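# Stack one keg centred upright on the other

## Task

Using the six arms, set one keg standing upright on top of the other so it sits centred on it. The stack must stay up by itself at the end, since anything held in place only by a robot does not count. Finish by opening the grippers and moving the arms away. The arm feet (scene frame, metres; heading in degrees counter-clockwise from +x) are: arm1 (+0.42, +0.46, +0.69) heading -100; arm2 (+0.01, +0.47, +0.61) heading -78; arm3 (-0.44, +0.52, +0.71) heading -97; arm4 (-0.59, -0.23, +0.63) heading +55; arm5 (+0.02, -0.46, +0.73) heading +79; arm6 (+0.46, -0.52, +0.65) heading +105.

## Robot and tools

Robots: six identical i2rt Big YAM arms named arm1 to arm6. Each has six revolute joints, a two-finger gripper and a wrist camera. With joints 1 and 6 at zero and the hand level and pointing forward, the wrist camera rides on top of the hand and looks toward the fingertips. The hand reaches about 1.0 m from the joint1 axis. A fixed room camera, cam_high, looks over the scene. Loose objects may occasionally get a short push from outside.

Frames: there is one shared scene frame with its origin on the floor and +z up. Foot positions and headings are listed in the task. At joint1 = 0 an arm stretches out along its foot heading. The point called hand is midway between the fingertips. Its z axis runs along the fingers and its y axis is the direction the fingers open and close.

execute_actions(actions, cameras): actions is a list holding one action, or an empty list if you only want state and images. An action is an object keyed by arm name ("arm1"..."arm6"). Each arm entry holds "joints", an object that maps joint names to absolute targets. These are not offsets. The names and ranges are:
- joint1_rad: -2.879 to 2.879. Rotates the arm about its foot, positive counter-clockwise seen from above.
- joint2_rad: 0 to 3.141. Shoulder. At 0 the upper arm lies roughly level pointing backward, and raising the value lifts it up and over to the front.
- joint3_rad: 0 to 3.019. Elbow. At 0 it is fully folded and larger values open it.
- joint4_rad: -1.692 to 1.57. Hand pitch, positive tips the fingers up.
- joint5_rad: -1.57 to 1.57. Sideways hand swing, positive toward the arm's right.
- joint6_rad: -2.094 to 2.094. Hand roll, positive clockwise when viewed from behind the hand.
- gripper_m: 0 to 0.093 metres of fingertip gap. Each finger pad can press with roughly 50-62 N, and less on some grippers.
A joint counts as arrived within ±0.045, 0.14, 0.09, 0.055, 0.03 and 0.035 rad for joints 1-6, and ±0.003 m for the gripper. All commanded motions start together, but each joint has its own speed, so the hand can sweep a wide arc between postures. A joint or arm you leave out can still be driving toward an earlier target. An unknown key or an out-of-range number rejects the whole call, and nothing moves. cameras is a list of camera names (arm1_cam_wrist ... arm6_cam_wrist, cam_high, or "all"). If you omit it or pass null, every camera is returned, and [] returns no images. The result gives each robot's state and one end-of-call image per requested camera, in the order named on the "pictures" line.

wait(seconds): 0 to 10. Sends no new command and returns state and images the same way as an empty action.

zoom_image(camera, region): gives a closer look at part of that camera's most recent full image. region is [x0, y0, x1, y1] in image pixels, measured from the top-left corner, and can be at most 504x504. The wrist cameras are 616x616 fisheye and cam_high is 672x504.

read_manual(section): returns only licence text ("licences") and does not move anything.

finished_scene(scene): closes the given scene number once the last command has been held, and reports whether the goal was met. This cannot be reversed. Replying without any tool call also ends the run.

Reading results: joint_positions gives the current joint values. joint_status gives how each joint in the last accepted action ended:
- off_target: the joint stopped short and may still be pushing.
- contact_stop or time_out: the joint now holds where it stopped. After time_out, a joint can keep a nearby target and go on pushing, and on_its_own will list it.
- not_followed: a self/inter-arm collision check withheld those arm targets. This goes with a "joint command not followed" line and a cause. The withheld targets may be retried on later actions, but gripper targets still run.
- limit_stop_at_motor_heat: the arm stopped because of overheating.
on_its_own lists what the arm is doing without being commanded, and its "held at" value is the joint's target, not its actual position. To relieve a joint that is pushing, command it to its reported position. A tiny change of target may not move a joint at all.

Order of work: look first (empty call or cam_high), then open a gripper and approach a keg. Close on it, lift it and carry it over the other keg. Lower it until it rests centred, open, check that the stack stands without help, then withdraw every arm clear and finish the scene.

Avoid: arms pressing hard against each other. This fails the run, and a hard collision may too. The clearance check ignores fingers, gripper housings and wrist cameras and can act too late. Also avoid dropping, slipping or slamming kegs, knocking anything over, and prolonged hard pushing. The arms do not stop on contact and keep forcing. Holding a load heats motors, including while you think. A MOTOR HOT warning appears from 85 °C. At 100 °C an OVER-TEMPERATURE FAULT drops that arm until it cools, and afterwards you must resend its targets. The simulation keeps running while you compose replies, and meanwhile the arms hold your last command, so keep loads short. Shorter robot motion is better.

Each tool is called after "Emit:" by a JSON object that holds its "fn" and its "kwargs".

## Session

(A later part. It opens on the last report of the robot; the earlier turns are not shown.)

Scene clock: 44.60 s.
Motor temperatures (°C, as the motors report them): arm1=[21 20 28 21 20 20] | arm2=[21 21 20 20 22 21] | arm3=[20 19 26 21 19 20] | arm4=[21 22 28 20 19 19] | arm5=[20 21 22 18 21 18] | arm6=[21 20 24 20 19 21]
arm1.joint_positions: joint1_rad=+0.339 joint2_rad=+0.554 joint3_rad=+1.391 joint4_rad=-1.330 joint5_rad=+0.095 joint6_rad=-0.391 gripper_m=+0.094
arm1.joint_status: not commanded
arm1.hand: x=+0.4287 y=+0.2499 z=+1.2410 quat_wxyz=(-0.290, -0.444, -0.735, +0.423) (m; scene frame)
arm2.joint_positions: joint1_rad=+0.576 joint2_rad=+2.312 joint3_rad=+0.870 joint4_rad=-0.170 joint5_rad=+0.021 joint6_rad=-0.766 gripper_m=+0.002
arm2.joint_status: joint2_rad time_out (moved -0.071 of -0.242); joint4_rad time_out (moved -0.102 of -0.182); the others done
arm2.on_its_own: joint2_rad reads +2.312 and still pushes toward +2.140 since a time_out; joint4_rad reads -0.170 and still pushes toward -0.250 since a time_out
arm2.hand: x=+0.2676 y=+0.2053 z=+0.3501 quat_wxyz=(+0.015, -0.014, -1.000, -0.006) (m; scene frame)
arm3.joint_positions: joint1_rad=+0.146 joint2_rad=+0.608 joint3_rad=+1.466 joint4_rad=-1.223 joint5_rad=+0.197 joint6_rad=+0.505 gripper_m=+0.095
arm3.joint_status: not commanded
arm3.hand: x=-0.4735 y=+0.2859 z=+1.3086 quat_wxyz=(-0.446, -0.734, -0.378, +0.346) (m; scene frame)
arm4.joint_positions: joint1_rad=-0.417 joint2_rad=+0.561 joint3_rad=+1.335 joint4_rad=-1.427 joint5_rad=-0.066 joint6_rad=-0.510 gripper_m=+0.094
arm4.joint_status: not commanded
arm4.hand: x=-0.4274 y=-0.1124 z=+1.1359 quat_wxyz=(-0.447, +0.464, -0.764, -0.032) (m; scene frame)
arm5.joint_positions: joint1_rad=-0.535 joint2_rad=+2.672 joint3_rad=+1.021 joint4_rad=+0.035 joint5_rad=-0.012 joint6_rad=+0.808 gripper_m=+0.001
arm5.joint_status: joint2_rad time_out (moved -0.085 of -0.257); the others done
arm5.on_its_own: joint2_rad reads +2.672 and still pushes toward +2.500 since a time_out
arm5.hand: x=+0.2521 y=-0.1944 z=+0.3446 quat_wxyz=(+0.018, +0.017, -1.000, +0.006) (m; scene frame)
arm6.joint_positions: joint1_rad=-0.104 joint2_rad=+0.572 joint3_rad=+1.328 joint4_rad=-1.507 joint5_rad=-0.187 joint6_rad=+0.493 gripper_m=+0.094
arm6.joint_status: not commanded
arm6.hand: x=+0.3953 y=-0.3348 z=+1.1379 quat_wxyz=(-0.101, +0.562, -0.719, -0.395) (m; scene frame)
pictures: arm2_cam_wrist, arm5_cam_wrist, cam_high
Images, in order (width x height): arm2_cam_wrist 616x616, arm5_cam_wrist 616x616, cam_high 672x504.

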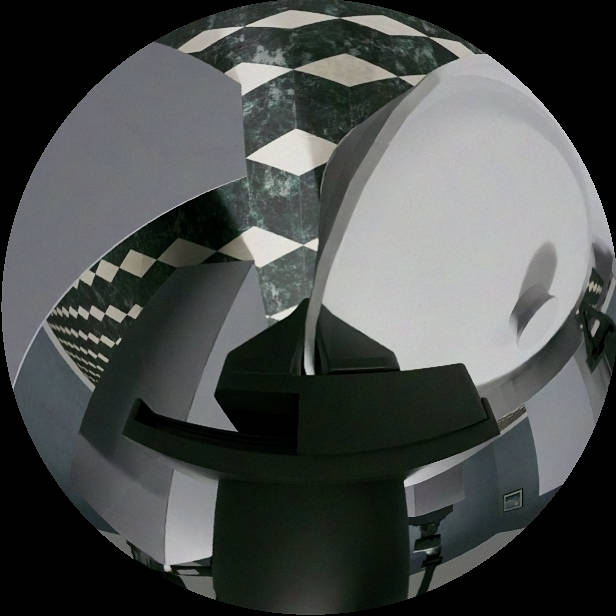

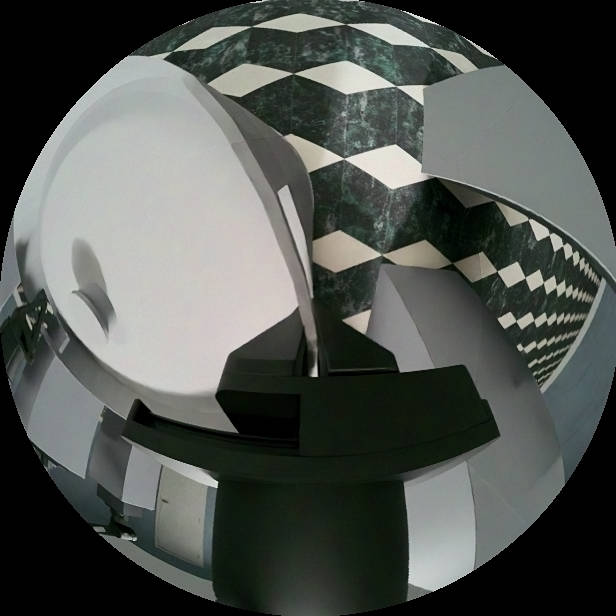

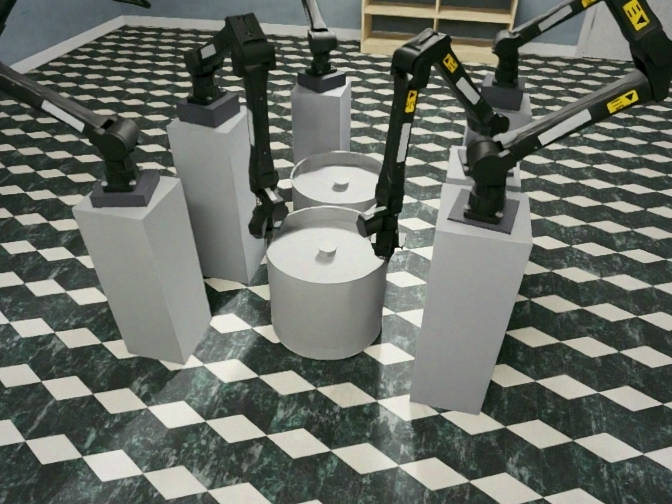

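Emit:
{"fn": "execute_actions", "kwargs": {"actions": [{"arm2":{"joints":{"joint1_rad":0.595,"joint2_rad":1.69,"joint3_rad":0.83,"joint4_rad":-0.49}},"arm5":{"joints":{"joint1_rad":-0.55,"joint2_rad":2.06,"joint3_rad":0.84,"joint4_rad":-0.17}}}], "cameras": ["arm2_cam_wrist","arm5_cam_wrist","cam_high"]}}

Scene clock: 51.27 s.
Motor temperatures (°C, as the motors report them): arm1=[21 20 28 21 20 20] | arm2=[21 23 20 20 22 21] | arm3=[20 19 27 21 19 20] | arm4=[21 22 28 20 19 19] | arm5=[20 22 22 18 21 18] | arm6=[21 20 24 20 19 21]
arm1.joint_positions: joint1_rad=+0.339 joint2_rad=+0.554 joint3_rad=+1.391 joint4_rad=-1.330 joint5_rad=+0.095 joint6_rad=-0.391 gripper_m=+0.094
arm1.joint_status: not commanded
arm1.hand: x=+0.4287 y=+0.2499 z=+1.2410 quat_wxyz=(-0.290, -0.444, -0.735, +0.423) (m; scene frame)
arm2.joint_positions: joint1_rad=+0.592 joint2_rad=+1.858 joint3_rad=+0.768 joint4_rad=-0.471 joint5_rad=+0.008 joint6_rad=-0.758 gripper_m=+0.002
arm2.joint_status: joint2_rad time_out (moved -0.453 of -0.622); the others done
arm2.on_its_own: joint2_rad reads +1.858 and still pushes toward +1.690 since a time_out
arm2.hand: x=+0.2761 y=+0.2068 z=+0.5003 quat_wxyz=(-0.007, -0.010, -1.000, +0.007) (m; scene frame)
arm3.joint_positions: joint1_rad=+0.146 joint2_rad=+0.608 joint3_rad=+1.466 joint4_rad=-1.223 joint5_rad=+0.197 joint6_rad=+0.505 gripper_m=+0.095
arm3.joint_status: not commanded
arm3.hand: x=-0.4735 y=+0.2859 z=+1.3086 quat_wxyz=(-0.446, -0.734, -0.378, +0.346) (m; scene frame)
arm4.joint_positions: joint1_rad=-0.417 joint2_rad=+0.561 joint3_rad=+1.335 joint4_rad=-1.427 joint5_rad=-0.066 joint6_rad=-0.510 gripper_m=+0.094
arm4.joint_status: not commanded
arm4.hand: x=-0.4274 y=-0.1124 z=+1.1359 quat_wxyz=(-0.447, +0.464, -0.764, -0.032) (m; scene frame)
arm5.joint_positions: joint1_rad=-0.542 joint2_rad=+2.242 joint3_rad=+0.816 joint4_rad=-0.157 joint5_rad=-0.007 joint6_rad=+0.798 gripper_m=+0.001
arm5.joint_status: joint2_rad time_out (moved -0.430 of -0.612); the others done
arm5.on_its_own: joint2_rad reads +2.242 and still pushes toward +2.060 since a time_out
arm5.hand: x=+0.2638 y=-0.1874 z=+0.4908 quat_wxyz=(+0.004, +0.019, -1.000, -0.004) (m; scene frame)
arm6.joint_positions: joint1_rad=-0.104 joint2_rad=+0.572 joint3_rad=+1.328 joint4_rad=-1.507 joint5_rad=-0.187 joint6_rad=+0.493 gripper_m=+0.094
arm6.joint_status: not commanded
arm6.hand: x=+0.3953 y=-0.3348 z=+1.1379 quat_wxyz=(-0.101, +0.562, -0.719, -0.395) (m; scene frame)
pictures: arm2_cam_wrist, arm5_cam_wrist, cam_high
Images, in order (width x height): arm2_cam_wrist 616x616, arm5_cam_wrist 616x616, cam_high 672x504.

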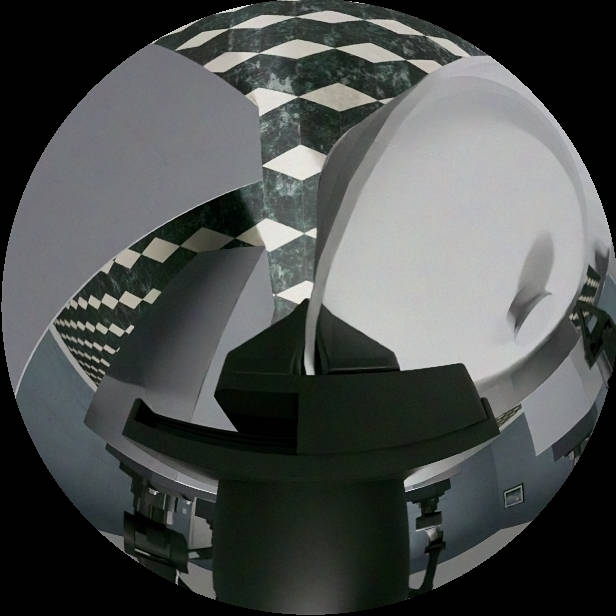

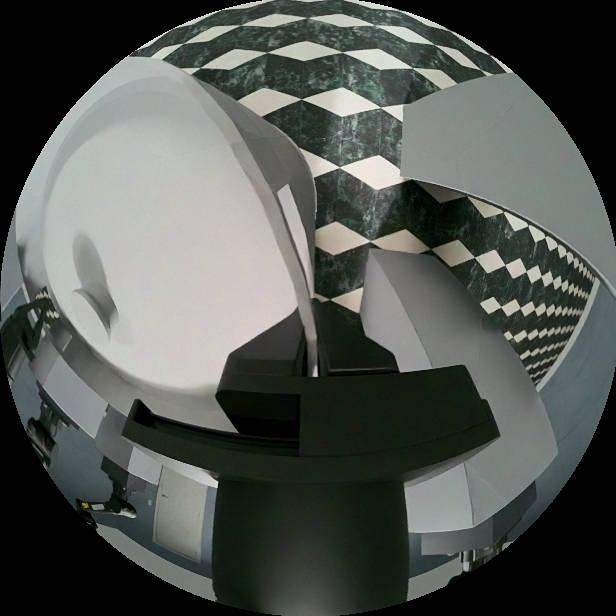

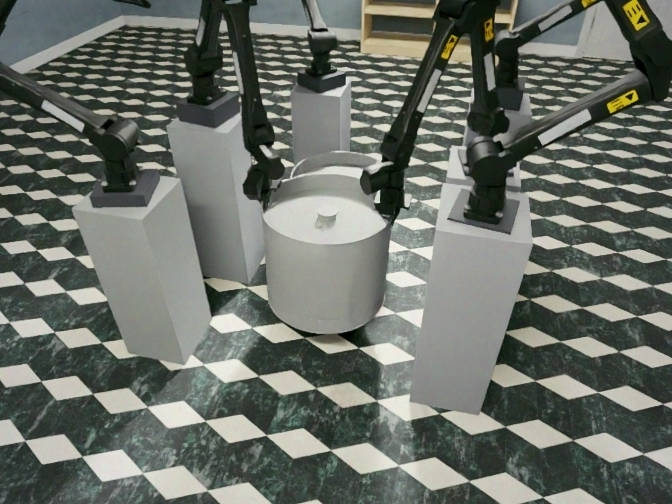

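Emit:
{"fn": "execute_actions", "kwargs": {"actions": [{"arm2":{"joints":{"joint2_rad":1.395,"joint3_rad":0.938,"joint4_rad":-0.86}},"arm5":{"joints":{"joint2_rad":1.70,"joint3_rad":0.805,"joint4_rad":-0.455}}}], "cameras": ["cam_high"]}}

Scene clock: 56.70 s.
Motor temperatures (°C, as the motors report them): arm1=[21 20 28 21 20 20] | arm2=[21 23 22 20 22 21] | arm3=[20 19 27 21 19 20] | arm4=[21 22 28 20 19 19] | arm5=[20 23 22 18 21 18] | arm6=[21 20 25 20 19 21]
arm1.joint_positions: joint1_rad=+0.339 joint2_rad=+0.554 joint3_rad=+1.391 joint4_rad=-1.330 joint5_rad=+0.095 joint6_rad=-0.391 gripper_m=+0.094
arm1.joint_status: not commanded
arm1.hand: x=+0.4287 y=+0.2499 z=+1.2410 quat_wxyz=(-0.290, -0.444, -0.735, +0.423) (m; scene frame)
arm2.joint_positions: joint1_rad=+0.584 joint2_rad=+1.547 joint3_rad=+0.812 joint4_rad=-0.821 joint5_rad=+0.018 joint6_rad=-0.770 gripper_m=+0.002
arm2.joint_status: joint2_rad time_out (moved -0.311 of -0.463); joint3_rad time_out (moved +0.044 of +0.170); the others done
arm2.on_its_own: joint2_rad reads +1.547 and still pushes toward +1.395 since a time_out; joint3_rad reads +0.812 and still pushes toward +0.925 since a time_out
arm2.hand: x=+0.2673 y=+0.2074 z=+0.6192 quat_wxyz=(-0.005, -0.008, -1.000, +0.012) (m; scene frame)
arm3.joint_positions: joint1_rad=+0.146 joint2_rad=+0.608 joint3_rad=+1.466 joint4_rad=-1.223 joint5_rad=+0.197 joint6_rad=+0.505 gripper_m=+0.095
arm3.joint_status: not commanded
arm3.hand: x=-0.4735 y=+0.2859 z=+1.3086 quat_wxyz=(-0.446, -0.734, -0.378, +0.346) (m; scene frame)
arm4.joint_positions: joint1_rad=-0.417 joint2_rad=+0.561 joint3_rad=+1.335 joint4_rad=-1.427 joint5_rad=-0.066 joint6_rad=-0.510 gripper_m=+0.094
arm4.joint_status: not commanded
arm4.hand: x=-0.4274 y=-0.1124 z=+1.1359 quat_wxyz=(-0.447, +0.464, -0.764, -0.032) (m; scene frame)
arm5.joint_positions: joint1_rad=-0.536 joint2_rad=+1.877 joint3_rad=+0.742 joint4_rad=-0.433 joint5_rad=-0.014 joint6_rad=+0.795 gripper_m=+0.001
arm5.joint_status: joint2_rad time_out (moved -0.365 of -0.542); the others done
arm5.on_its_own: joint2_rad reads +1.877 and still pushes toward +1.700 since a time_out
arm5.hand: x=+0.2609 y=-0.1869 z=+0.6089 quat_wxyz=(+0.002, +0.023, -1.000, -0.012) (m; scene frame)
arm6.joint_positions: joint1_rad=-0.104 joint2_rad=+0.572 joint3_rad=+1.328 joint4_rad=-1.507 joint5_rad=-0.187 joint6_rad=+0.493 gripper_m=+0.094
arm6.joint_status: not commanded
arm6.hand: x=+0.3953 y=-0.3348 z=+1.1379 quat_wxyz=(-0.101, +0.562, -0.719, -0.395) (m; scene frame)
pictures: cam_high
Images, in order (width x height): cam_high 672x504.

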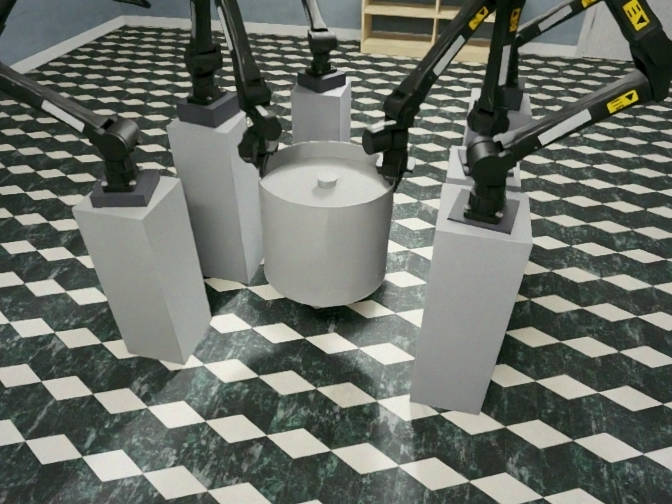

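Emit:
{"fn": "execute_actions", "kwargs": {"actions": [{"arm2":{"joints":{"joint2_rad":1.21,"joint3_rad":1.20,"joint4_rad":-1.225}},"arm5":{"joints":{"joint2_rad":1.38,"joint3_rad":0.93,"joint4_rad":-0.84}}}], "cameras": ["cam_high"]}}

Scene clock: 62.93 s.
Motor temperatures (°C, as the motors report them): arm1=[21 20 28 21 20 20] | arm2=[21 23 27 20 22 21] | arm3=[20 19 27 21 19 20] | arm4=[21 22 29 20 19 19] | arm5=[20 23 24 18 22 18] | arm6=[21 20 25 20 20 21]
arm1.joint_positions: joint1_rad=+0.339 joint2_rad=+0.554 joint3_rad=+1.391 joint4_rad=-1.330 joint5_rad=+0.095 joint6_rad=-0.391 gripper_m=+0.094
arm1.joint_status: not commanded
arm1.hand: x=+0.4287 y=+0.2499 z=+1.2410 quat_wxyz=(-0.290, -0.444, -0.735, +0.423) (m; scene frame)
arm2.joint_positions: joint1_rad=+0.576 joint2_rad=+1.377 joint3_rad=+0.997 joint4_rad=-1.185 joint5_rad=+0.022 joint6_rad=-0.754 gripper_m=+0.002
arm2.joint_status: joint2_rad time_out (moved -0.170 of -0.337); joint3_rad time_out (moved +0.185 of +0.388); the others done
arm2.on_its_own: joint2_rad reads +1.377 and still pushes toward +1.210 since a time_out; joint3_rad reads +0.997 and still pushes toward +1.117 since a time_out
arm2.hand: x=+0.2660 y=+0.2023 z=+0.7382 quat_wxyz=(-0.001, -0.020, -1.000, +0.010) (m; scene frame)
arm3.joint_positions: joint1_rad=+0.146 joint2_rad=+0.608 joint3_rad=+1.466 joint4_rad=-1.223 joint5_rad=+0.197 joint6_rad=+0.505 gripper_m=+0.095
arm3.joint_status: not commanded
arm3.hand: x=-0.4735 y=+0.2859 z=+1.3086 quat_wxyz=(-0.446, -0.734, -0.378, +0.346) (m; scene frame)
arm4.joint_positions: joint1_rad=-0.417 joint2_rad=+0.561 joint3_rad=+1.335 joint4_rad=-1.427 joint5_rad=-0.066 joint6_rad=-0.510 gripper_m=+0.094
arm4.joint_status: not commanded
arm4.hand: x=-0.4274 y=-0.1124 z=+1.1359 quat_wxyz=(-0.447, +0.464, -0.764, -0.032) (m; scene frame)
arm5.joint_positions: joint1_rad=-0.534 joint2_rad=+1.557 joint3_rad=+0.780 joint4_rad=-0.805 joint5_rad=-0.017 joint6_rad=+0.820 gripper_m=+0.001
arm5.joint_status: joint2_rad time_out (moved -0.320 of -0.497); joint3_rad time_out (moved +0.038 of +0.188); the others done
arm5.on_its_own: joint2_rad reads +1.557 and still pushes toward +1.380 since a time_out; joint3_rad reads +0.780 and still pushes toward +0.892 since a time_out
arm5.hand: x=+0.2535 y=-0.1940 z=+0.7263 quat_wxyz=(+0.008, +0.012, -1.000, -0.008) (m; scene frame)
arm6.joint_positions: joint1_rad=-0.104 joint2_rad=+0.572 joint3_rad=+1.328 joint4_rad=-1.507 joint5_rad=-0.187 joint6_rad=+0.493 gripper_m=+0.094
arm6.joint_status: not commanded
arm6.hand: x=+0.3953 y=-0.3348 z=+1.1379 quat_wxyz=(-0.101, +0.562, -0.719, -0.395) (m; scene frame)
pictures: cam_high
Images, in order (width x height): cam_high 672x504.

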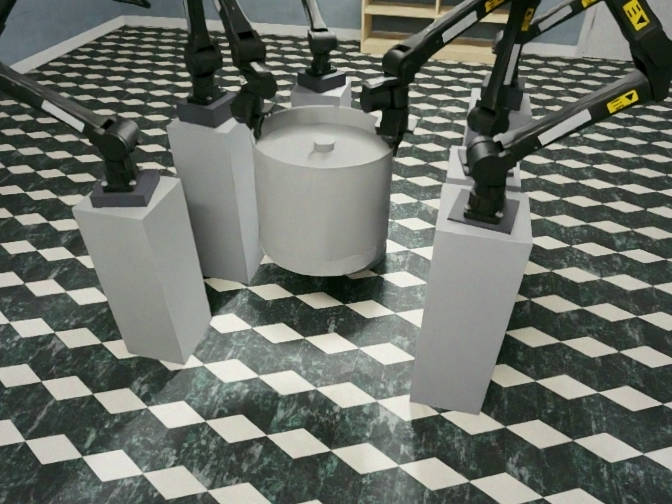

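Emit:
{"fn": "execute_actions", "kwargs": {"actions": [{"arm2":{"joints":{"joint1_rad":0.21,"joint2_rad":1.03,"joint3_rad":0.97,"joint4_rad":-1.28,"joint6_rad":-1.15}},"arm5":{"joints":{"joint1_rad":-0.18,"joint2_rad":1.18,"joint3_rad":0.67,"joint4_rad":-0.86,"joint6_rad":1.19}}}], "cameras": ["cam_high"]}}

Scene clock: 69.80 s.
Motor temperatures (°C, as the motors report them): arm1=[21 20 29 21 20 20] | arm2=[21 23 30 20 22 21] | arm3=[20 19 27 21 19 20] | arm4=[21 22 29 20 19 19] | arm5=[20 23 27 18 22 18] | arm6=[21 20 25 20 20 21]
arm1.joint_positions: joint1_rad=+0.339 joint2_rad=+0.554 joint3_rad=+1.391 joint4_rad=-1.330 joint5_rad=+0.095 joint6_rad=-0.391 gripper_m=+0.094
arm1.joint_status: not commanded
arm1.hand: x=+0.4287 y=+0.2499 z=+1.2410 quat_wxyz=(-0.290, -0.444, -0.735, +0.423) (m; scene frame)
arm2.joint_positions: joint1_rad=+0.192 joint2_rad=+1.184 joint3_rad=+0.842 joint4_rad=-1.211 joint5_rad=+0.020 joint6_rad=-1.141 gripper_m=+0.003
arm2.joint_status: joint2_rad time_out (moved -0.193 of -0.347); joint3_rad time_out (moved -0.155 of -0.027); joint4_rad time_out (moved -0.025 of -0.095); the others done
arm2.on_its_own: joint2_rad reads +1.184 and still pushes toward +1.030 since a time_out; joint3_rad reads +0.842 and still pushes toward +0.955 since a time_out; joint4_rad reads -1.211 and still pushes toward -1.280 since a time_out
arm2.hand: x=+0.1220 y=+0.1859 z=+0.7416 quat_wxyz=(-0.001, -0.019, -1.000, +0.013) (m; scene frame)
arm3.joint_positions: joint1_rad=+0.146 joint2_rad=+0.608 joint3_rad=+1.466 joint4_rad=-1.223 joint5_rad=+0.197 joint6_rad=+0.505 gripper_m=+0.095
arm3.joint_status: not commanded
arm3.hand: x=-0.4735 y=+0.2859 z=+1.3086 quat_wxyz=(-0.446, -0.734, -0.378, +0.346) (m; scene frame)
arm4.joint_positions: joint1_rad=-0.417 joint2_rad=+0.561 joint3_rad=+1.335 joint4_rad=-1.427 joint5_rad=-0.066 joint6_rad=-0.510 gripper_m=+0.094
arm4.joint_status: not commanded
arm4.hand: x=-0.4274 y=-0.1124 z=+1.1359 quat_wxyz=(-0.447, +0.464, -0.764, -0.032) (m; scene frame)
arm5.joint_positions: joint1_rad=-0.164 joint2_rad=+1.317 joint3_rad=+0.552 joint4_rad=-0.801 joint5_rad=-0.013 joint6_rad=+1.185 gripper_m=+0.001
arm5.joint_status: joint3_rad time_out (moved -0.228 of -0.110); joint4_rad time_out (moved +0.004 of -0.055); the others done
arm5.on_its_own: joint3_rad reads +0.552 and still pushes toward +0.664 since a time_out; joint4_rad reads -0.801 and still pushes toward -0.860 since a time_out
arm5.hand: x=+0.1126 y=-0.2072 z=+0.7331 quat_wxyz=(+0.003, +0.014, -1.000, -0.011) (m; scene frame)
arm6.joint_positions: joint1_rad=-0.104 joint2_rad=+0.572 joint3_rad=+1.328 joint4_rad=-1.507 joint5_rad=-0.187 joint6_rad=+0.493 gripper_m=+0.094
arm6.joint_status: not commanded
arm6.hand: x=+0.3953 y=-0.3348 z=+1.1379 quat_wxyz=(-0.101, +0.562, -0.719, -0.395) (m; scene frame)
pictures: cam_high
Images, in order (width x height): cam_high 672x504.

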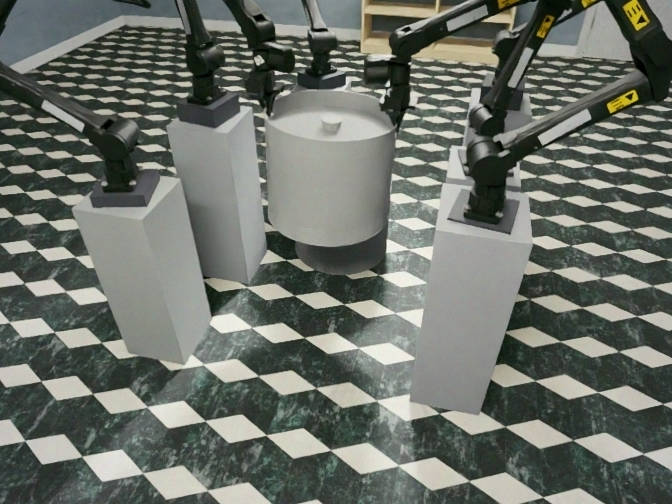

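Emit:
{"fn": "execute_actions", "kwargs": {"actions": [{"arm2":{"joints":{"joint1_rad":-0.235,"joint2_rad":1.02,"joint3_rad":1.0,"joint4_rad":-1.26,"joint6_rad":-1.62}},"arm5":{"joints":{"joint1_rad":0.277,"joint2_rad":1.07,"joint3_rad":0.61,"joint4_rad":-0.87,"joint6_rad":1.63}}}], "cameras": ["cam_high","arm4_cam_wrist"]}}

Scene clock: 85.17 s.
Motor temperatures (°C, as the motors report them): arm1=[21 20 29 21 20 20] | arm2=[21 23 33 20 22 21] | arm3=[20 19 27 21 19 20] | arm4=[21 22 29 20 19 19] | arm5=[20 22 31 18 22 18] | arm6=[21 20 26 20 20 21]
arm1.joint_positions: joint1_rad=+0.339 joint2_rad=+0.554 joint3_rad=+1.391 joint4_rad=-1.330 joint5_rad=+0.095 joint6_rad=-0.391 gripper_m=+0.094
arm1.joint_status: not commanded
arm1.hand: x=+0.4287 y=+0.2499 z=+1.2410 quat_wxyz=(-0.290, -0.444, -0.735, +0.423) (m; scene frame)
arm2.joint_positions: joint1_rad=-0.239 joint2_rad=+1.184 joint3_rad=+0.842 joint4_rad=-1.211 joint5_rad=-0.001 joint6_rad=-1.594 gripper_m=+0.003
arm2.joint_status: joint2_rad time_out (moved +0.000 of -0.164); joint3_rad time_out (moved +0.000 of +0.158); the others done
arm2.on_its_own: joint2_rad reads +1.184 and still pushes toward +1.020 since a time_out; joint3_rad reads +0.842 and still pushes toward +0.955 since a time_out
arm2.hand: x=-0.0036 y=+0.1642 z=+0.7401 quat_wxyz=(-0.007, -0.007, -1.000, +0.010) (m; scene frame)
arm3.joint_positions: joint1_rad=+0.146 joint2_rad=+0.608 joint3_rad=+1.466 joint4_rad=-1.223 joint5_rad=+0.197 joint6_rad=+0.505 gripper_m=+0.095
arm3.joint_status: not commanded
arm3.hand: x=-0.4735 y=+0.2859 z=+1.3086 quat_wxyz=(-0.446, -0.734, -0.378, +0.346) (m; scene frame)
arm4.joint_positions: joint1_rad=-0.417 joint2_rad=+0.561 joint3_rad=+1.335 joint4_rad=-1.427 joint5_rad=-0.066 joint6_rad=-0.510 gripper_m=+0.094
arm4.joint_status: not commanded
arm4.hand: x=-0.4274 y=-0.1124 z=+1.1359 quat_wxyz=(-0.447, +0.464, -0.764, -0.032) (m; scene frame)
arm5.joint_positions: joint1_rad=+0.282 joint2_rad=+1.205 joint3_rad=+0.476 joint4_rad=-0.840 joint5_rad=+0.000 joint6_rad=+1.610 gripper_m=+0.002
arm5.joint_status: joint3_rad time_out (moved -0.076 of +0.058); the others done
arm5.on_its_own: joint3_rad reads +0.476 and still pushes toward +0.590 since a time_out
arm5.hand: x=-0.0004 y=-0.2258 z=+0.7367 quat_wxyz=(-0.002, +0.025, -1.000, -0.007) (m; scene frame)
arm6.joint_positions: joint1_rad=-0.104 joint2_rad=+0.572 joint3_rad=+1.328 joint4_rad=-1.507 joint5_rad=-0.187 joint6_rad=+0.493 gripper_m=+0.094
arm6.joint_status: not commanded
arm6.hand: x=+0.3953 y=-0.3348 z=+1.1379 quat_wxyz=(-0.101, +0.562, -0.719, -0.395) (m; scene frame)
pictures: arm4_cam_wrist, cam_high
Images, in order (width x height): arm4_cam_wrist 616x616, cam_high 672x504.

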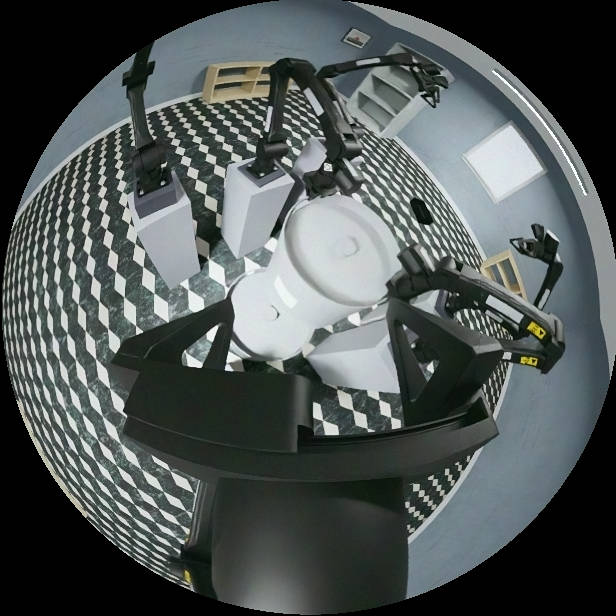

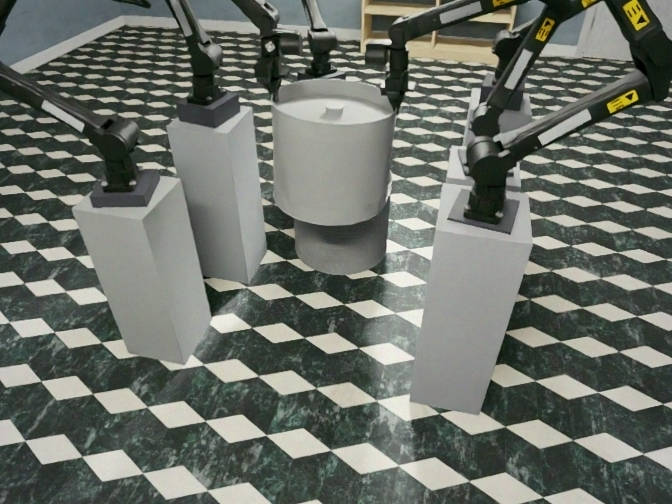

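Emit:
{"fn": "execute_actions", "kwargs": {"actions": [{"arm4":{"joints":{"joint1_rad":-0.513,"joint2_rad":1.2,"joint3_rad":0.37,"joint4_rad":-0.7,"joint5_rad":0,"joint6_rad":-1.57}}}], "cameras": []}}

Emit:
{"fn": "execute_actions", "kwargs": {"actions": [{"arm4":{"joints":{"joint2_rad":1.99,"joint3_rad":0.37,"joint4_rad":0.065}}}], "cameras": ["arm4_cam_wrist","arm3_cam_wrist"]}}

Scene clock: 93.13 s.
Motor temperatures (°C, as the motors report them): arm1=[21 20 29 21 20 20] | arm2=[21 23 34 20 22 21] | arm3=[20 19 27 21 19 20] | arm4=[21 22 29 20 19 19] | arm5=[20 22 32 18 22 18] | arm6=[21 20 26 20 20 21]
arm1.joint_positions: joint1_rad=+0.339 joint2_rad=+0.554 joint3_rad=+1.391 joint4_rad=-1.330 joint5_rad=+0.095 joint6_rad=-0.391 gripper_m=+0.094
arm1.joint_status: not commanded
arm1.hand: x=+0.4287 y=+0.2499 z=+1.2410 quat_wxyz=(-0.290, -0.444, -0.735, +0.423) (m; scene frame)
arm2.joint_positions: joint1_rad=-0.239 joint2_rad=+1.184 joint3_rad=+0.842 joint4_rad=-1.211 joint5_rad=-0.001 joint6_rad=-1.594 gripper_m=+0.003
arm2.joint_status: not commanded
arm2.on_its_own: joint2_rad reads +1.184 and still pushes toward +1.020 since a time_out; joint3_rad reads +0.842 and still pushes toward +0.955 since a time_out
arm2.hand: x=-0.0036 y=+0.1642 z=+0.7401 quat_wxyz=(-0.007, -0.007, -1.000, +0.010) (m; scene frame)
arm3.joint_positions: joint1_rad=+0.146 joint2_rad=+0.608 joint3_rad=+1.466 joint4_rad=-1.223 joint5_rad=+0.197 joint6_rad=+0.505 gripper_m=+0.095
arm3.joint_status: not commanded
arm3.hand: x=-0.4735 y=+0.2859 z=+1.3086 quat_wxyz=(-0.446, -0.734, -0.378, +0.346) (m; scene frame)
arm4.joint_positions: joint1_rad=-0.504 joint2_rad=+1.207 joint3_rad=+0.376 joint4_rad=-0.710 joint5_rad=-0.003 joint6_rad=-1.554 gripper_m=+0.094
arm4.joint_status: all done
arm4.hand: x=-0.3968 y=-0.1350 z=+0.6096 quat_wxyz=(-0.016, +0.844, -0.535, +0.013) (m; scene frame)
arm5.joint_positions: joint1_rad=+0.282 joint2_rad=+1.205 joint3_rad=+0.476 joint4_rad=-0.840 joint5_rad=+0.001 joint6_rad=+1.610 gripper_m=+0.002
arm5.joint_status: not commanded
arm5.on_its_own: joint3_rad reads +0.476 and still pushes toward +0.590 since a time_out
arm5.hand: x=-0.0002 y=-0.2258 z=+0.7367 quat_wxyz=(-0.003, +0.025, -1.000, -0.007) (m; scene frame)
arm6.joint_positions: joint1_rad=-0.104 joint2_rad=+0.572 joint3_rad=+1.328 joint4_rad=-1.507 joint5_rad=-0.187 joint6_rad=+0.493 gripper_m=+0.094
arm6.joint_status: not commanded
arm6.hand: x=+0.3953 y=-0.3348 z=+1.1379 quat_wxyz=(-0.101, +0.562, -0.719, -0.395) (m; scene frame)
pictures: none
No camera images: the call's "cameras" was empty. Leave "cameras" out to get every camera's image.

Scene clock: 94.60 s.
Motor temperatures (°C, as the motors report them): arm1=[21 20 29 21 20 20] | arm2=[21 23 34 20 22 21] | arm3=[20 19 27 21 19 20] | arm4=[21 22 29 20 19 19] | arm5=[20 22 32 18 22 18] | arm6=[21 20 26 20 20 21]
arm1.joint_positions: joint1_rad=+0.339 joint2_rad=+0.554 joint3_rad=+1.391 joint4_rad=-1.330 joint5_rad=+0.095 joint6_rad=-0.391 gripper_m=+0.094
arm1.joint_status: not commanded
arm1.hand: x=+0.4287 y=+0.2499 z=+1.2410 quat_wxyz=(-0.290, -0.444, -0.735, +0.423) (m; scene frame)
arm2.joint_positions: joint1_rad=-0.239 joint2_rad=+1.184 joint3_rad=+0.842 joint4_rad=-1.211 joint5_rad=-0.001 joint6_rad=-1.594 gripper_m=+0.003
arm2.joint_status: not commanded
arm2.on_its_own: joint2_rad reads +1.184 and still pushes toward +1.020 since a time_out; joint3_rad reads +0.842 and still pushes toward +0.955 since a time_out
arm2.hand: x=-0.0036 y=+0.1642 z=+0.7401 quat_wxyz=(-0.007, -0.007, -1.000, +0.010) (m; scene frame)
arm3.joint_positions: joint1_rad=+0.146 joint2_rad=+0.608 joint3_rad=+1.466 joint4_rad=-1.223 joint5_rad=+0.197 joint6_rad=+0.505 gripper_m=+0.095
arm3.joint_status: not commanded
arm3.hand: x=-0.4735 y=+0.2859 z=+1.3086 quat_wxyz=(-0.446, -0.734, -0.378, +0.346) (m; scene frame)
arm4.joint_positions: joint1_rad=-0.504 joint2_rad=+1.982 joint3_rad=+0.376 joint4_rad=+0.055 joint5_rad=-0.003 joint6_rad=-1.555 gripper_m=+0.094
arm4.joint_status: all done
arm4.hand: x=-0.3843 y=-0.1305 z=+0.4519 quat_wxyz=(-0.011, +0.845, -0.535, +0.011) (m; scene frame)
arm5.joint_positions: joint1_rad=+0.282 joint2_rad=+1.205 joint3_rad=+0.476 joint4_rad=-0.840 joint5_rad=+0.001 joint6_rad=+1.610 gripper_m=+0.002
arm5.joint_status: not commanded
arm5.on_its_own: joint3_rad reads +0.476 and still pushes toward +0.590 since a time_out
arm5.hand: x=-0.0002 y=-0.2258 z=+0.7367 quat_wxyz=(-0.003, +0.025, -1.000, -0.007) (m; scene frame)
arm6.joint_positions: joint1_rad=-0.104 joint2_rad=+0.572 joint3_rad=+1.328 joint4_rad=-1.507 joint5_rad=-0.187 joint6_rad=+0.493 gripper_m=+0.094
arm6.joint_status: not commanded
arm6.hand: x=+0.3953 y=-0.3348 z=+1.1379 quat_wxyz=(-0.101, +0.562, -0.719, -0.395) (m; scene frame)
pictures: arm3_cam_wrist, arm4_cam_wrist
Images, in order (width x height): arm3_cam_wrist 616x616, arm4_cam_wrist 616x616.

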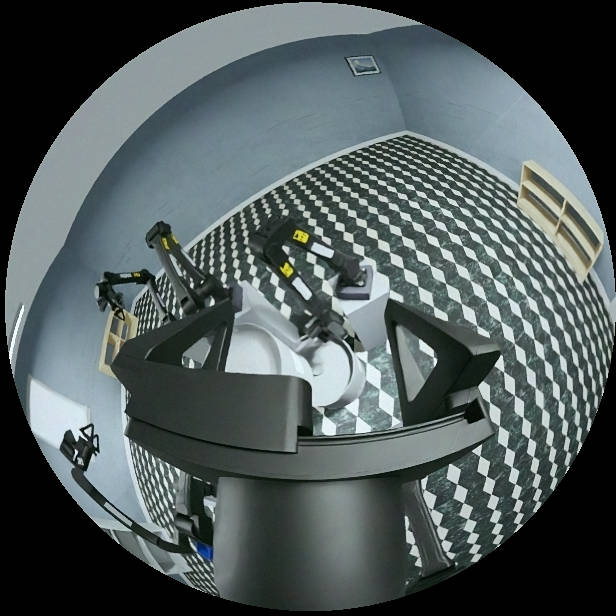

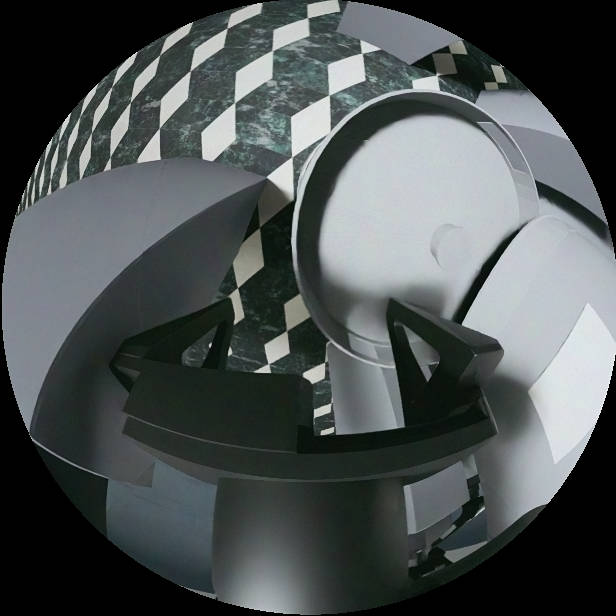

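Emit:
{"fn": "execute_actions", "kwargs": {"actions": [{"arm4":{"joints":{"joint2_rad":2.553,"joint3_rad":0.555,"joint4_rad":0.435}}}], "cameras": ["arm4_cam_wrist"]}}

Scene clock: 97.30 s.
Motor temperatures (°C, as the motors report them): arm1=[21 20 29 21 20 20] | arm2=[21 23 34 20 22 21] | arm3=[20 19 28 21 19 20] | arm4=[21 22 28 20 19 19] | arm5=[20 22 32 18 22 18] | arm6=[21 20 26 20 20 21]
arm1.joint_positions: joint1_rad=+0.339 joint2_rad=+0.554 joint3_rad=+1.391 joint4_rad=-1.330 joint5_rad=+0.095 joint6_rad=-0.391 gripper_m=+0.094
arm1.joint_status: not commanded
arm1.hand: x=+0.4287 y=+0.2499 z=+1.2410 quat_wxyz=(-0.290, -0.444, -0.735, +0.423) (m; scene frame)
arm2.joint_positions: joint1_rad=-0.239 joint2_rad=+1.184 joint3_rad=+0.842 joint4_rad=-1.211 joint5_rad=-0.001 joint6_rad=-1.594 gripper_m=+0.003
arm2.joint_status: not commanded
arm2.on_its_own: joint2_rad reads +1.184 and still pushes toward +1.020 since a time_out; joint3_rad reads +0.842 and still pushes toward +0.955 since a time_out
arm2.hand: x=-0.0036 y=+0.1642 z=+0.7401 quat_wxyz=(-0.007, -0.007, -1.000, +0.010) (m; scene frame)
arm3.joint_positions: joint1_rad=+0.146 joint2_rad=+0.608 joint3_rad=+1.466 joint4_rad=-1.223 joint5_rad=+0.197 joint6_rad=+0.505 gripper_m=+0.095
arm3.joint_status: not commanded
arm3.hand: x=-0.4735 y=+0.2859 z=+1.3086 quat_wxyz=(-0.446, -0.734, -0.378, +0.346) (m; scene frame)
arm4.joint_positions: joint1_rad=-0.504 joint2_rad=+2.484 joint3_rad=+0.585 joint4_rad=+0.463 joint5_rad=-0.001 joint6_rad=-1.555 gripper_m=+0.094
arm4.joint_status: all done
arm4.hand: x=-0.3407 y=-0.1110 z=+0.3326 quat_wxyz=(-0.060, +0.843, -0.533, +0.042) (m; scene frame)
arm5.joint_positions: joint1_rad=+0.282 joint2_rad=+1.205 joint3_rad=+0.476 joint4_rad=-0.840 joint5_rad=+0.001 joint6_rad=+1.610 gripper_m=+0.002
arm5.joint_status: not commanded
arm5.on_its_own: joint3_rad reads +0.476 and still pushes toward +0.590 since a time_out
arm5.hand: x=-0.0002 y=-0.2258 z=+0.7367 quat_wxyz=(-0.003, +0.025, -1.000, -0.007) (m; scene frame)
arm6.joint_positions: joint1_rad=-0.104 joint2_rad=+0.572 joint3_rad=+1.328 joint4_rad=-1.507 joint5_rad=-0.187 joint6_rad=+0.493 gripper_m=+0.094
arm6.joint_status: not commanded
arm6.hand: x=+0.3953 y=-0.3348 z=+1.1379 quat_wxyz=(-0.101, +0.562, -0.719, -0.395) (m; scene frame)
pictures: arm4_cam_wrist
Images, in order (width x height): arm4_cam_wrist 616x616.

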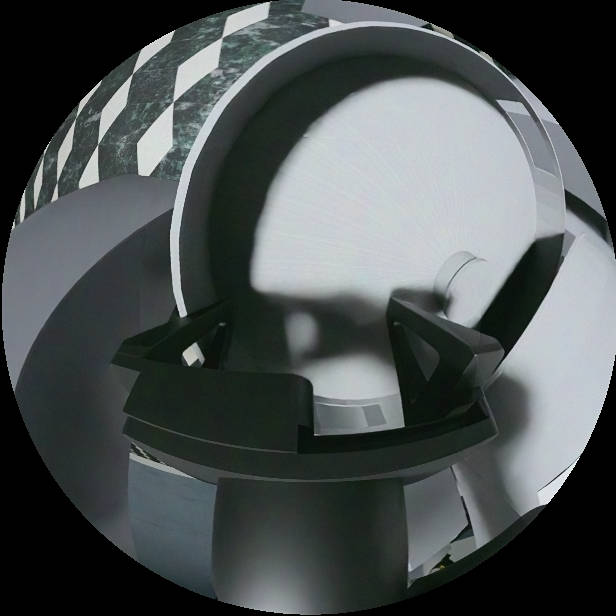

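Emit:
{"fn": "execute_actions", "kwargs": {"actions": [{"arm4":{"joints":{"joint2_rad":2.185,"joint3_rad":0.5,"joint4_rad":0.3}}}], "cameras": []}}

Emit:
{"fn": "execute_actions", "kwargs": {"actions": [{"arm4":{"joints":{"joint3_rad":0.40,"joint4_rad":0.2}}}], "cameras": []}}

Emit:
{"fn": "execute_actions", "kwargs": {"actions": [{"arm4":{"joints":{"joint2_rad":2.30,"joint3_rad":0.435,"joint4_rad":0.27}}}], "cameras": []}}

Emit:
{"fn": "execute_actions", "kwargs": {"actions": [{"arm4":{"joints":{"joint2_rad":2.40,"joint3_rad":0.475,"joint4_rad":0.345}}}], "cameras": ["arm4_cam_wrist"]}}

Scene clock: 103.07 s.
Motor temperatures (°C, as the motors report them): arm1=[21 20 29 21 20 20] | arm2=[21 23 35 20 22 21] | arm3=[20 19 28 21 19 20] | arm4=[21 22 27 20 19 19] | arm5=[20 22 33 18 22 18] | arm6=[21 20 26 20 20 21]
arm1.joint_positions: joint1_rad=+0.339 joint2_rad=+0.554 joint3_rad=+1.391 joint4_rad=-1.330 joint5_rad=+0.095 joint6_rad=-0.391 gripper_m=+0.094
arm1.joint_status: not commanded
arm1.hand: x=+0.4287 y=+0.2499 z=+1.2410 quat_wxyz=(-0.290, -0.444, -0.735, +0.423) (m; scene frame)
arm2.joint_positions: joint1_rad=-0.239 joint2_rad=+1.184 joint3_rad=+0.842 joint4_rad=-1.211 joint5_rad=-0.001 joint6_rad=-1.594 gripper_m=+0.003
arm2.joint_status: not commanded
arm2.on_its_own: joint2_rad reads +1.184 and still pushes toward +1.020 since a time_out; joint3_rad reads +0.842 and still pushes toward +0.955 since a time_out
arm2.hand: x=-0.0036 y=+0.1642 z=+0.7401 quat_wxyz=(-0.007, -0.007, -1.000, +0.010) (m; scene frame)
arm3.joint_positions: joint1_rad=+0.146 joint2_rad=+0.608 joint3_rad=+1.466 joint4_rad=-1.223 joint5_rad=+0.197 joint6_rad=+0.505 gripper_m=+0.095
arm3.joint_status: not commanded
arm3.hand: x=-0.4735 y=+0.2859 z=+1.3086 quat_wxyz=(-0.446, -0.734, -0.378, +0.346) (m; scene frame)
arm4.joint_positions: joint1_rad=-0.504 joint2_rad=+2.175 joint3_rad=+0.499 joint4_rad=+0.307 joint5_rad=-0.001 joint6_rad=-1.556 gripper_m=+0.094
arm4.joint_status: all done
arm4.hand: x=-0.3154 y=-0.0977 z=+0.4128 quat_wxyz=(-0.089, +0.840, -0.531, +0.060) (m; scene frame)
arm5.joint_positions: joint1_rad=+0.282 joint2_rad=+1.205 joint3_rad=+0.476 joint4_rad=-0.840 joint5_rad=+0.001 joint6_rad=+1.610 gripper_m=+0.002
arm5.joint_status: not commanded
arm5.on_its_own: joint3_rad reads +0.476 and still pushes toward +0.590 since a time_out
arm5.hand: x=-0.0002 y=-0.2258 z=+0.7367 quat_wxyz=(-0.003, +0.025, -1.000, -0.007) (m; scene frame)
arm6.joint_positions: joint1_rad=-0.104 joint2_rad=+0.572 joint3_rad=+1.328 joint4_rad=-1.507 joint5_rad=-0.187 joint6_rad=+0.493 gripper_m=+0.094
arm6.joint_status: not commanded
arm6.hand: x=+0.3953 y=-0.3348 z=+1.1379 quat_wxyz=(-0.101, +0.562, -0.719, -0.395) (m; scene frame)
pictures: none
No camera images: the call's "cameras" was empty. Leave "cameras" out to get every camera's image.

Scene clock: 103.90 s.
Motor temperatures (°C, as the motors report them): arm1=[21 20 29 21 20 20] | arm2=[21 23 35 20 22 21] | arm3=[20 19 28 21 19 20] | arm4=[21 22 27 20 19 19] | arm5=[20 22 33 18 22 18] | arm6=[21 20 26 20 20 21]
arm1.joint_positions: joint1_rad=+0.339 joint2_rad=+0.554 joint3_rad=+1.391 joint4_rad=-1.330 joint5_rad=+0.095 joint6_rad=-0.391 gripper_m=+0.094
arm1.joint_status: not commanded
arm1.hand: x=+0.4287 y=+0.2499 z=+1.2410 quat_wxyz=(-0.290, -0.444, -0.735, +0.423) (m; scene frame)
arm2.joint_positions: joint1_rad=-0.239 joint2_rad=+1.184 joint3_rad=+0.842 joint4_rad=-1.211 joint5_rad=-0.001 joint6_rad=-1.594 gripper_m=+0.003
arm2.joint_status: not commanded
arm2.on_its_own: joint2_rad reads +1.184 and still pushes toward +1.020 since a time_out; joint3_rad reads +0.842 and still pushes toward +0.955 since a time_out
arm2.hand: x=-0.0036 y=+0.1642 z=+0.7401 quat_wxyz=(-0.007, -0.007, -1.000, +0.010) (m; scene frame)
arm3.joint_positions: joint1_rad=+0.146 joint2_rad=+0.608 joint3_rad=+1.466 joint4_rad=-1.223 joint5_rad=+0.197 joint6_rad=+0.505 gripper_m=+0.095
arm3.joint_status: not commanded
arm3.hand: x=-0.4735 y=+0.2859 z=+1.3086 quat_wxyz=(-0.446, -0.734, -0.378, +0.346) (m; scene frame)
arm4.joint_positions: joint1_rad=-0.504 joint2_rad=+2.175 joint3_rad=+0.393 joint4_rad=+0.203 joint5_rad=-0.001 joint6_rad=-1.556 gripper_m=+0.094
arm4.joint_status: all done
arm4.hand: x=-0.3974 y=-0.1381 z=+0.4130 quat_wxyz=(+0.001, +0.845, -0.535, +0.005) (m; scene frame)
arm5.joint_positions: joint1_rad=+0.282 joint2_rad=+1.205 joint3_rad=+0.476 joint4_rad=-0.840 joint5_rad=+0.001 joint6_rad=+1.610 gripper_m=+0.002
arm5.joint_status: not commanded
arm5.on_its_own: joint3_rad reads +0.476 and still pushes toward +0.590 since a time_out
arm5.hand: x=-0.0002 y=-0.2258 z=+0.7367 quat_wxyz=(-0.003, +0.025, -1.000, -0.007) (m; scene frame)
arm6.joint_positions: joint1_rad=-0.104 joint2_rad=+0.572 joint3_rad=+1.328 joint4_rad=-1.507 joint5_rad=-0.187 joint6_rad=+0.493 gripper_m=+0.094
arm6.joint_status: not commanded
arm6.hand: x=+0.3953 y=-0.3348 z=+1.1379 quat_wxyz=(-0.101, +0.562, -0.719, -0.395) (m; scene frame)
pictures: none
No camera images: the call's "cameras" was empty. Leave "cameras" out to get every camera's image.

Scene clock: 104.73 s.
Motor temperatures (°C, as the motors report them): arm1=[21 20 29 21 20 20] | arm2=[21 23 35 20 22 21] | arm3=[20 19 28 21 19 20] | arm4=[21 22 27 20 19 19] | arm5=[20 22 33 18 22 18] | arm6=[21 20 26 20 20 21]
arm1.joint_positions: joint1_rad=+0.339 joint2_rad=+0.554 joint3_rad=+1.391 joint4_rad=-1.330 joint5_rad=+0.095 joint6_rad=-0.391 gripper_m=+0.094
arm1.joint_status: not commanded
arm1.hand: x=+0.4287 y=+0.2499 z=+1.2410 quat_wxyz=(-0.290, -0.444, -0.735, +0.423) (m; scene frame)
arm2.joint_positions: joint1_rad=-0.239 joint2_rad=+1.184 joint3_rad=+0.842 joint4_rad=-1.211 joint5_rad=-0.001 joint6_rad=-1.594 gripper_m=+0.003
arm2.joint_status: not commanded
arm2.on_its_own: joint2_rad reads +1.184 and still pushes toward +1.020 since a time_out; joint3_rad reads +0.842 and still pushes toward +0.955 since a time_out
arm2.hand: x=-0.0036 y=+0.1642 z=+0.7401 quat_wxyz=(-0.007, -0.007, -1.000, +0.010) (m; scene frame)
arm3.joint_positions: joint1_rad=+0.146 joint2_rad=+0.608 joint3_rad=+1.466 joint4_rad=-1.223 joint5_rad=+0.197 joint6_rad=+0.505 gripper_m=+0.095
arm3.joint_status: not commanded
arm3.hand: x=-0.4735 y=+0.2859 z=+1.3086 quat_wxyz=(-0.446, -0.734, -0.378, +0.346) (m; scene frame)
arm4.joint_positions: joint1_rad=-0.504 joint2_rad=+2.295 joint3_rad=+0.436 joint4_rad=+0.262 joint5_rad=-0.001 joint6_rad=-1.556 gripper_m=+0.094
arm4.joint_status: all done
arm4.hand: x=-0.3993 y=-0.1393 z=+0.3861 quat_wxyz=(+0.009, +0.845, -0.535, +0.000) (m; scene frame)
arm5.joint_positions: joint1_rad=+0.282 joint2_rad=+1.205 joint3_rad=+0.476 joint4_rad=-0.840 joint5_rad=+0.001 joint6_rad=+1.610 gripper_m=+0.002
arm5.joint_status: not commanded
arm5.on_its_own: joint3_rad reads +0.476 and still pushes toward +0.590 since a time_out
arm5.hand: x=-0.0002 y=-0.2258 z=+0.7367 quat_wxyz=(-0.003, +0.025, -1.000, -0.007) (m; scene frame)
arm6.joint_positions: joint1_rad=-0.104 joint2_rad=+0.572 joint3_rad=+1.328 joint4_rad=-1.507 joint5_rad=-0.187 joint6_rad=+0.493 gripper_m=+0.094
arm6.joint_status: not commanded
arm6.hand: x=+0.3953 y=-0.3348 z=+1.1379 quat_wxyz=(-0.101, +0.562, -0.719, -0.395) (m; scene frame)
pictures: none
No camera images: the call's "cameras" was empty. Leave "cameras" out to get every camera's image.

Scene clock: 105.47 s.
Motor temperatures (°C, as the motors report them): arm1=[21 20 29 21 20 20] | arm2=[21 23 35 20 22 21] | arm3=[20 19 28 21 19 20] | arm4=[21 22 27 20 19 19] | arm5=[20 22 33 18 22 18] | arm6=[21 20 26 20 20 21]
arm1.joint_positions: joint1_rad=+0.339 joint2_rad=+0.554 joint3_rad=+1.391 joint4_rad=-1.330 joint5_rad=+0.095 joint6_rad=-0.391 gripper_m=+0.094
arm1.joint_status: not commanded
arm1.hand: x=+0.4287 y=+0.2499 z=+1.2410 quat_wxyz=(-0.290, -0.444, -0.735, +0.423) (m; scene frame)
arm2.joint_positions: joint1_rad=-0.239 joint2_rad=+1.184 joint3_rad=+0.842 joint4_rad=-1.211 joint5_rad=-0.001 joint6_rad=-1.594 gripper_m=+0.003
arm2.joint_status: not commanded
arm2.on_its_own: joint2_rad reads +1.184 and still pushes toward +1.020 since a time_out; joint3_rad reads +0.842 and still pushes toward +0.955 since a time_out
arm2.hand: x=-0.0036 y=+0.1642 z=+0.7401 quat_wxyz=(-0.007, -0.007, -1.000, +0.010) (m; scene frame)
arm3.joint_positions: joint1_rad=+0.146 joint2_rad=+0.608 joint3_rad=+1.466 joint4_rad=-1.223 joint5_rad=+0.197 joint6_rad=+0.505 gripper_m=+0.095
arm3.joint_status: not commanded
arm3.hand: x=-0.4735 y=+0.2859 z=+1.3086 quat_wxyz=(-0.446, -0.734, -0.378, +0.346) (m; scene frame)
arm4.joint_positions: joint1_rad=-0.504 joint2_rad=+2.394 joint3_rad=+0.474 joint4_rad=+0.335 joint5_rad=-0.001 joint6_rad=-1.556 gripper_m=+0.094
arm4.joint_status: all done
arm4.hand: x=-0.3960 y=-0.1379 z=+0.3624 quat_wxyz=(+0.003, +0.845, -0.535, +0.003) (m; scene frame)
arm5.joint_positions: joint1_rad=+0.282 joint2_rad=+1.205 joint3_rad=+0.476 joint4_rad=-0.840 joint5_rad=+0.001 joint6_rad=+1.610 gripper_m=+0.002
arm5.joint_status: not commanded
arm5.on_its_own: joint3_rad reads +0.476 and still pushes toward +0.590 since a time_out
arm5.hand: x=-0.0002 y=-0.2258 z=+0.7367 quat_wxyz=(-0.003, +0.025, -1.000, -0.007) (m; scene frame)
arm6.joint_positions: joint1_rad=-0.104 joint2_rad=+0.572 joint3_rad=+1.328 joint4_rad=-1.507 joint5_rad=-0.187 joint6_rad=+0.493 gripper_m=+0.094
arm6.joint_status: not commanded
arm6.hand: x=+0.3953 y=-0.3348 z=+1.1379 quat_wxyz=(-0.101, +0.562, -0.719, -0.395) (m; scene frame)
pictures: arm4_cam_wrist
Images, in order (width x height): arm4_cam_wrist 616x616.

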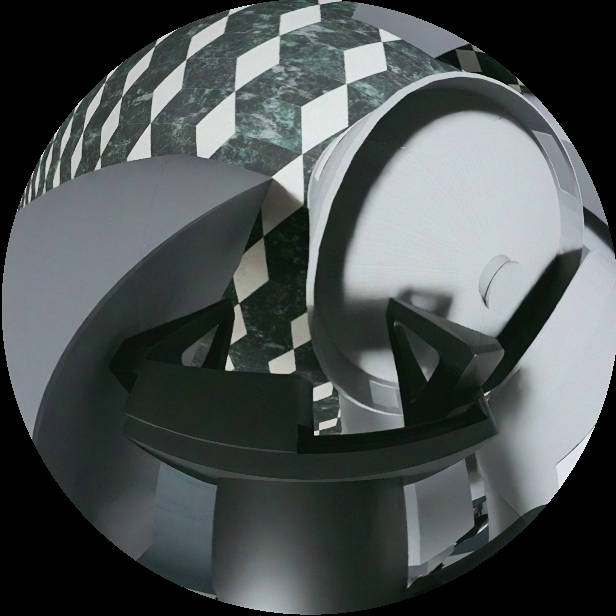

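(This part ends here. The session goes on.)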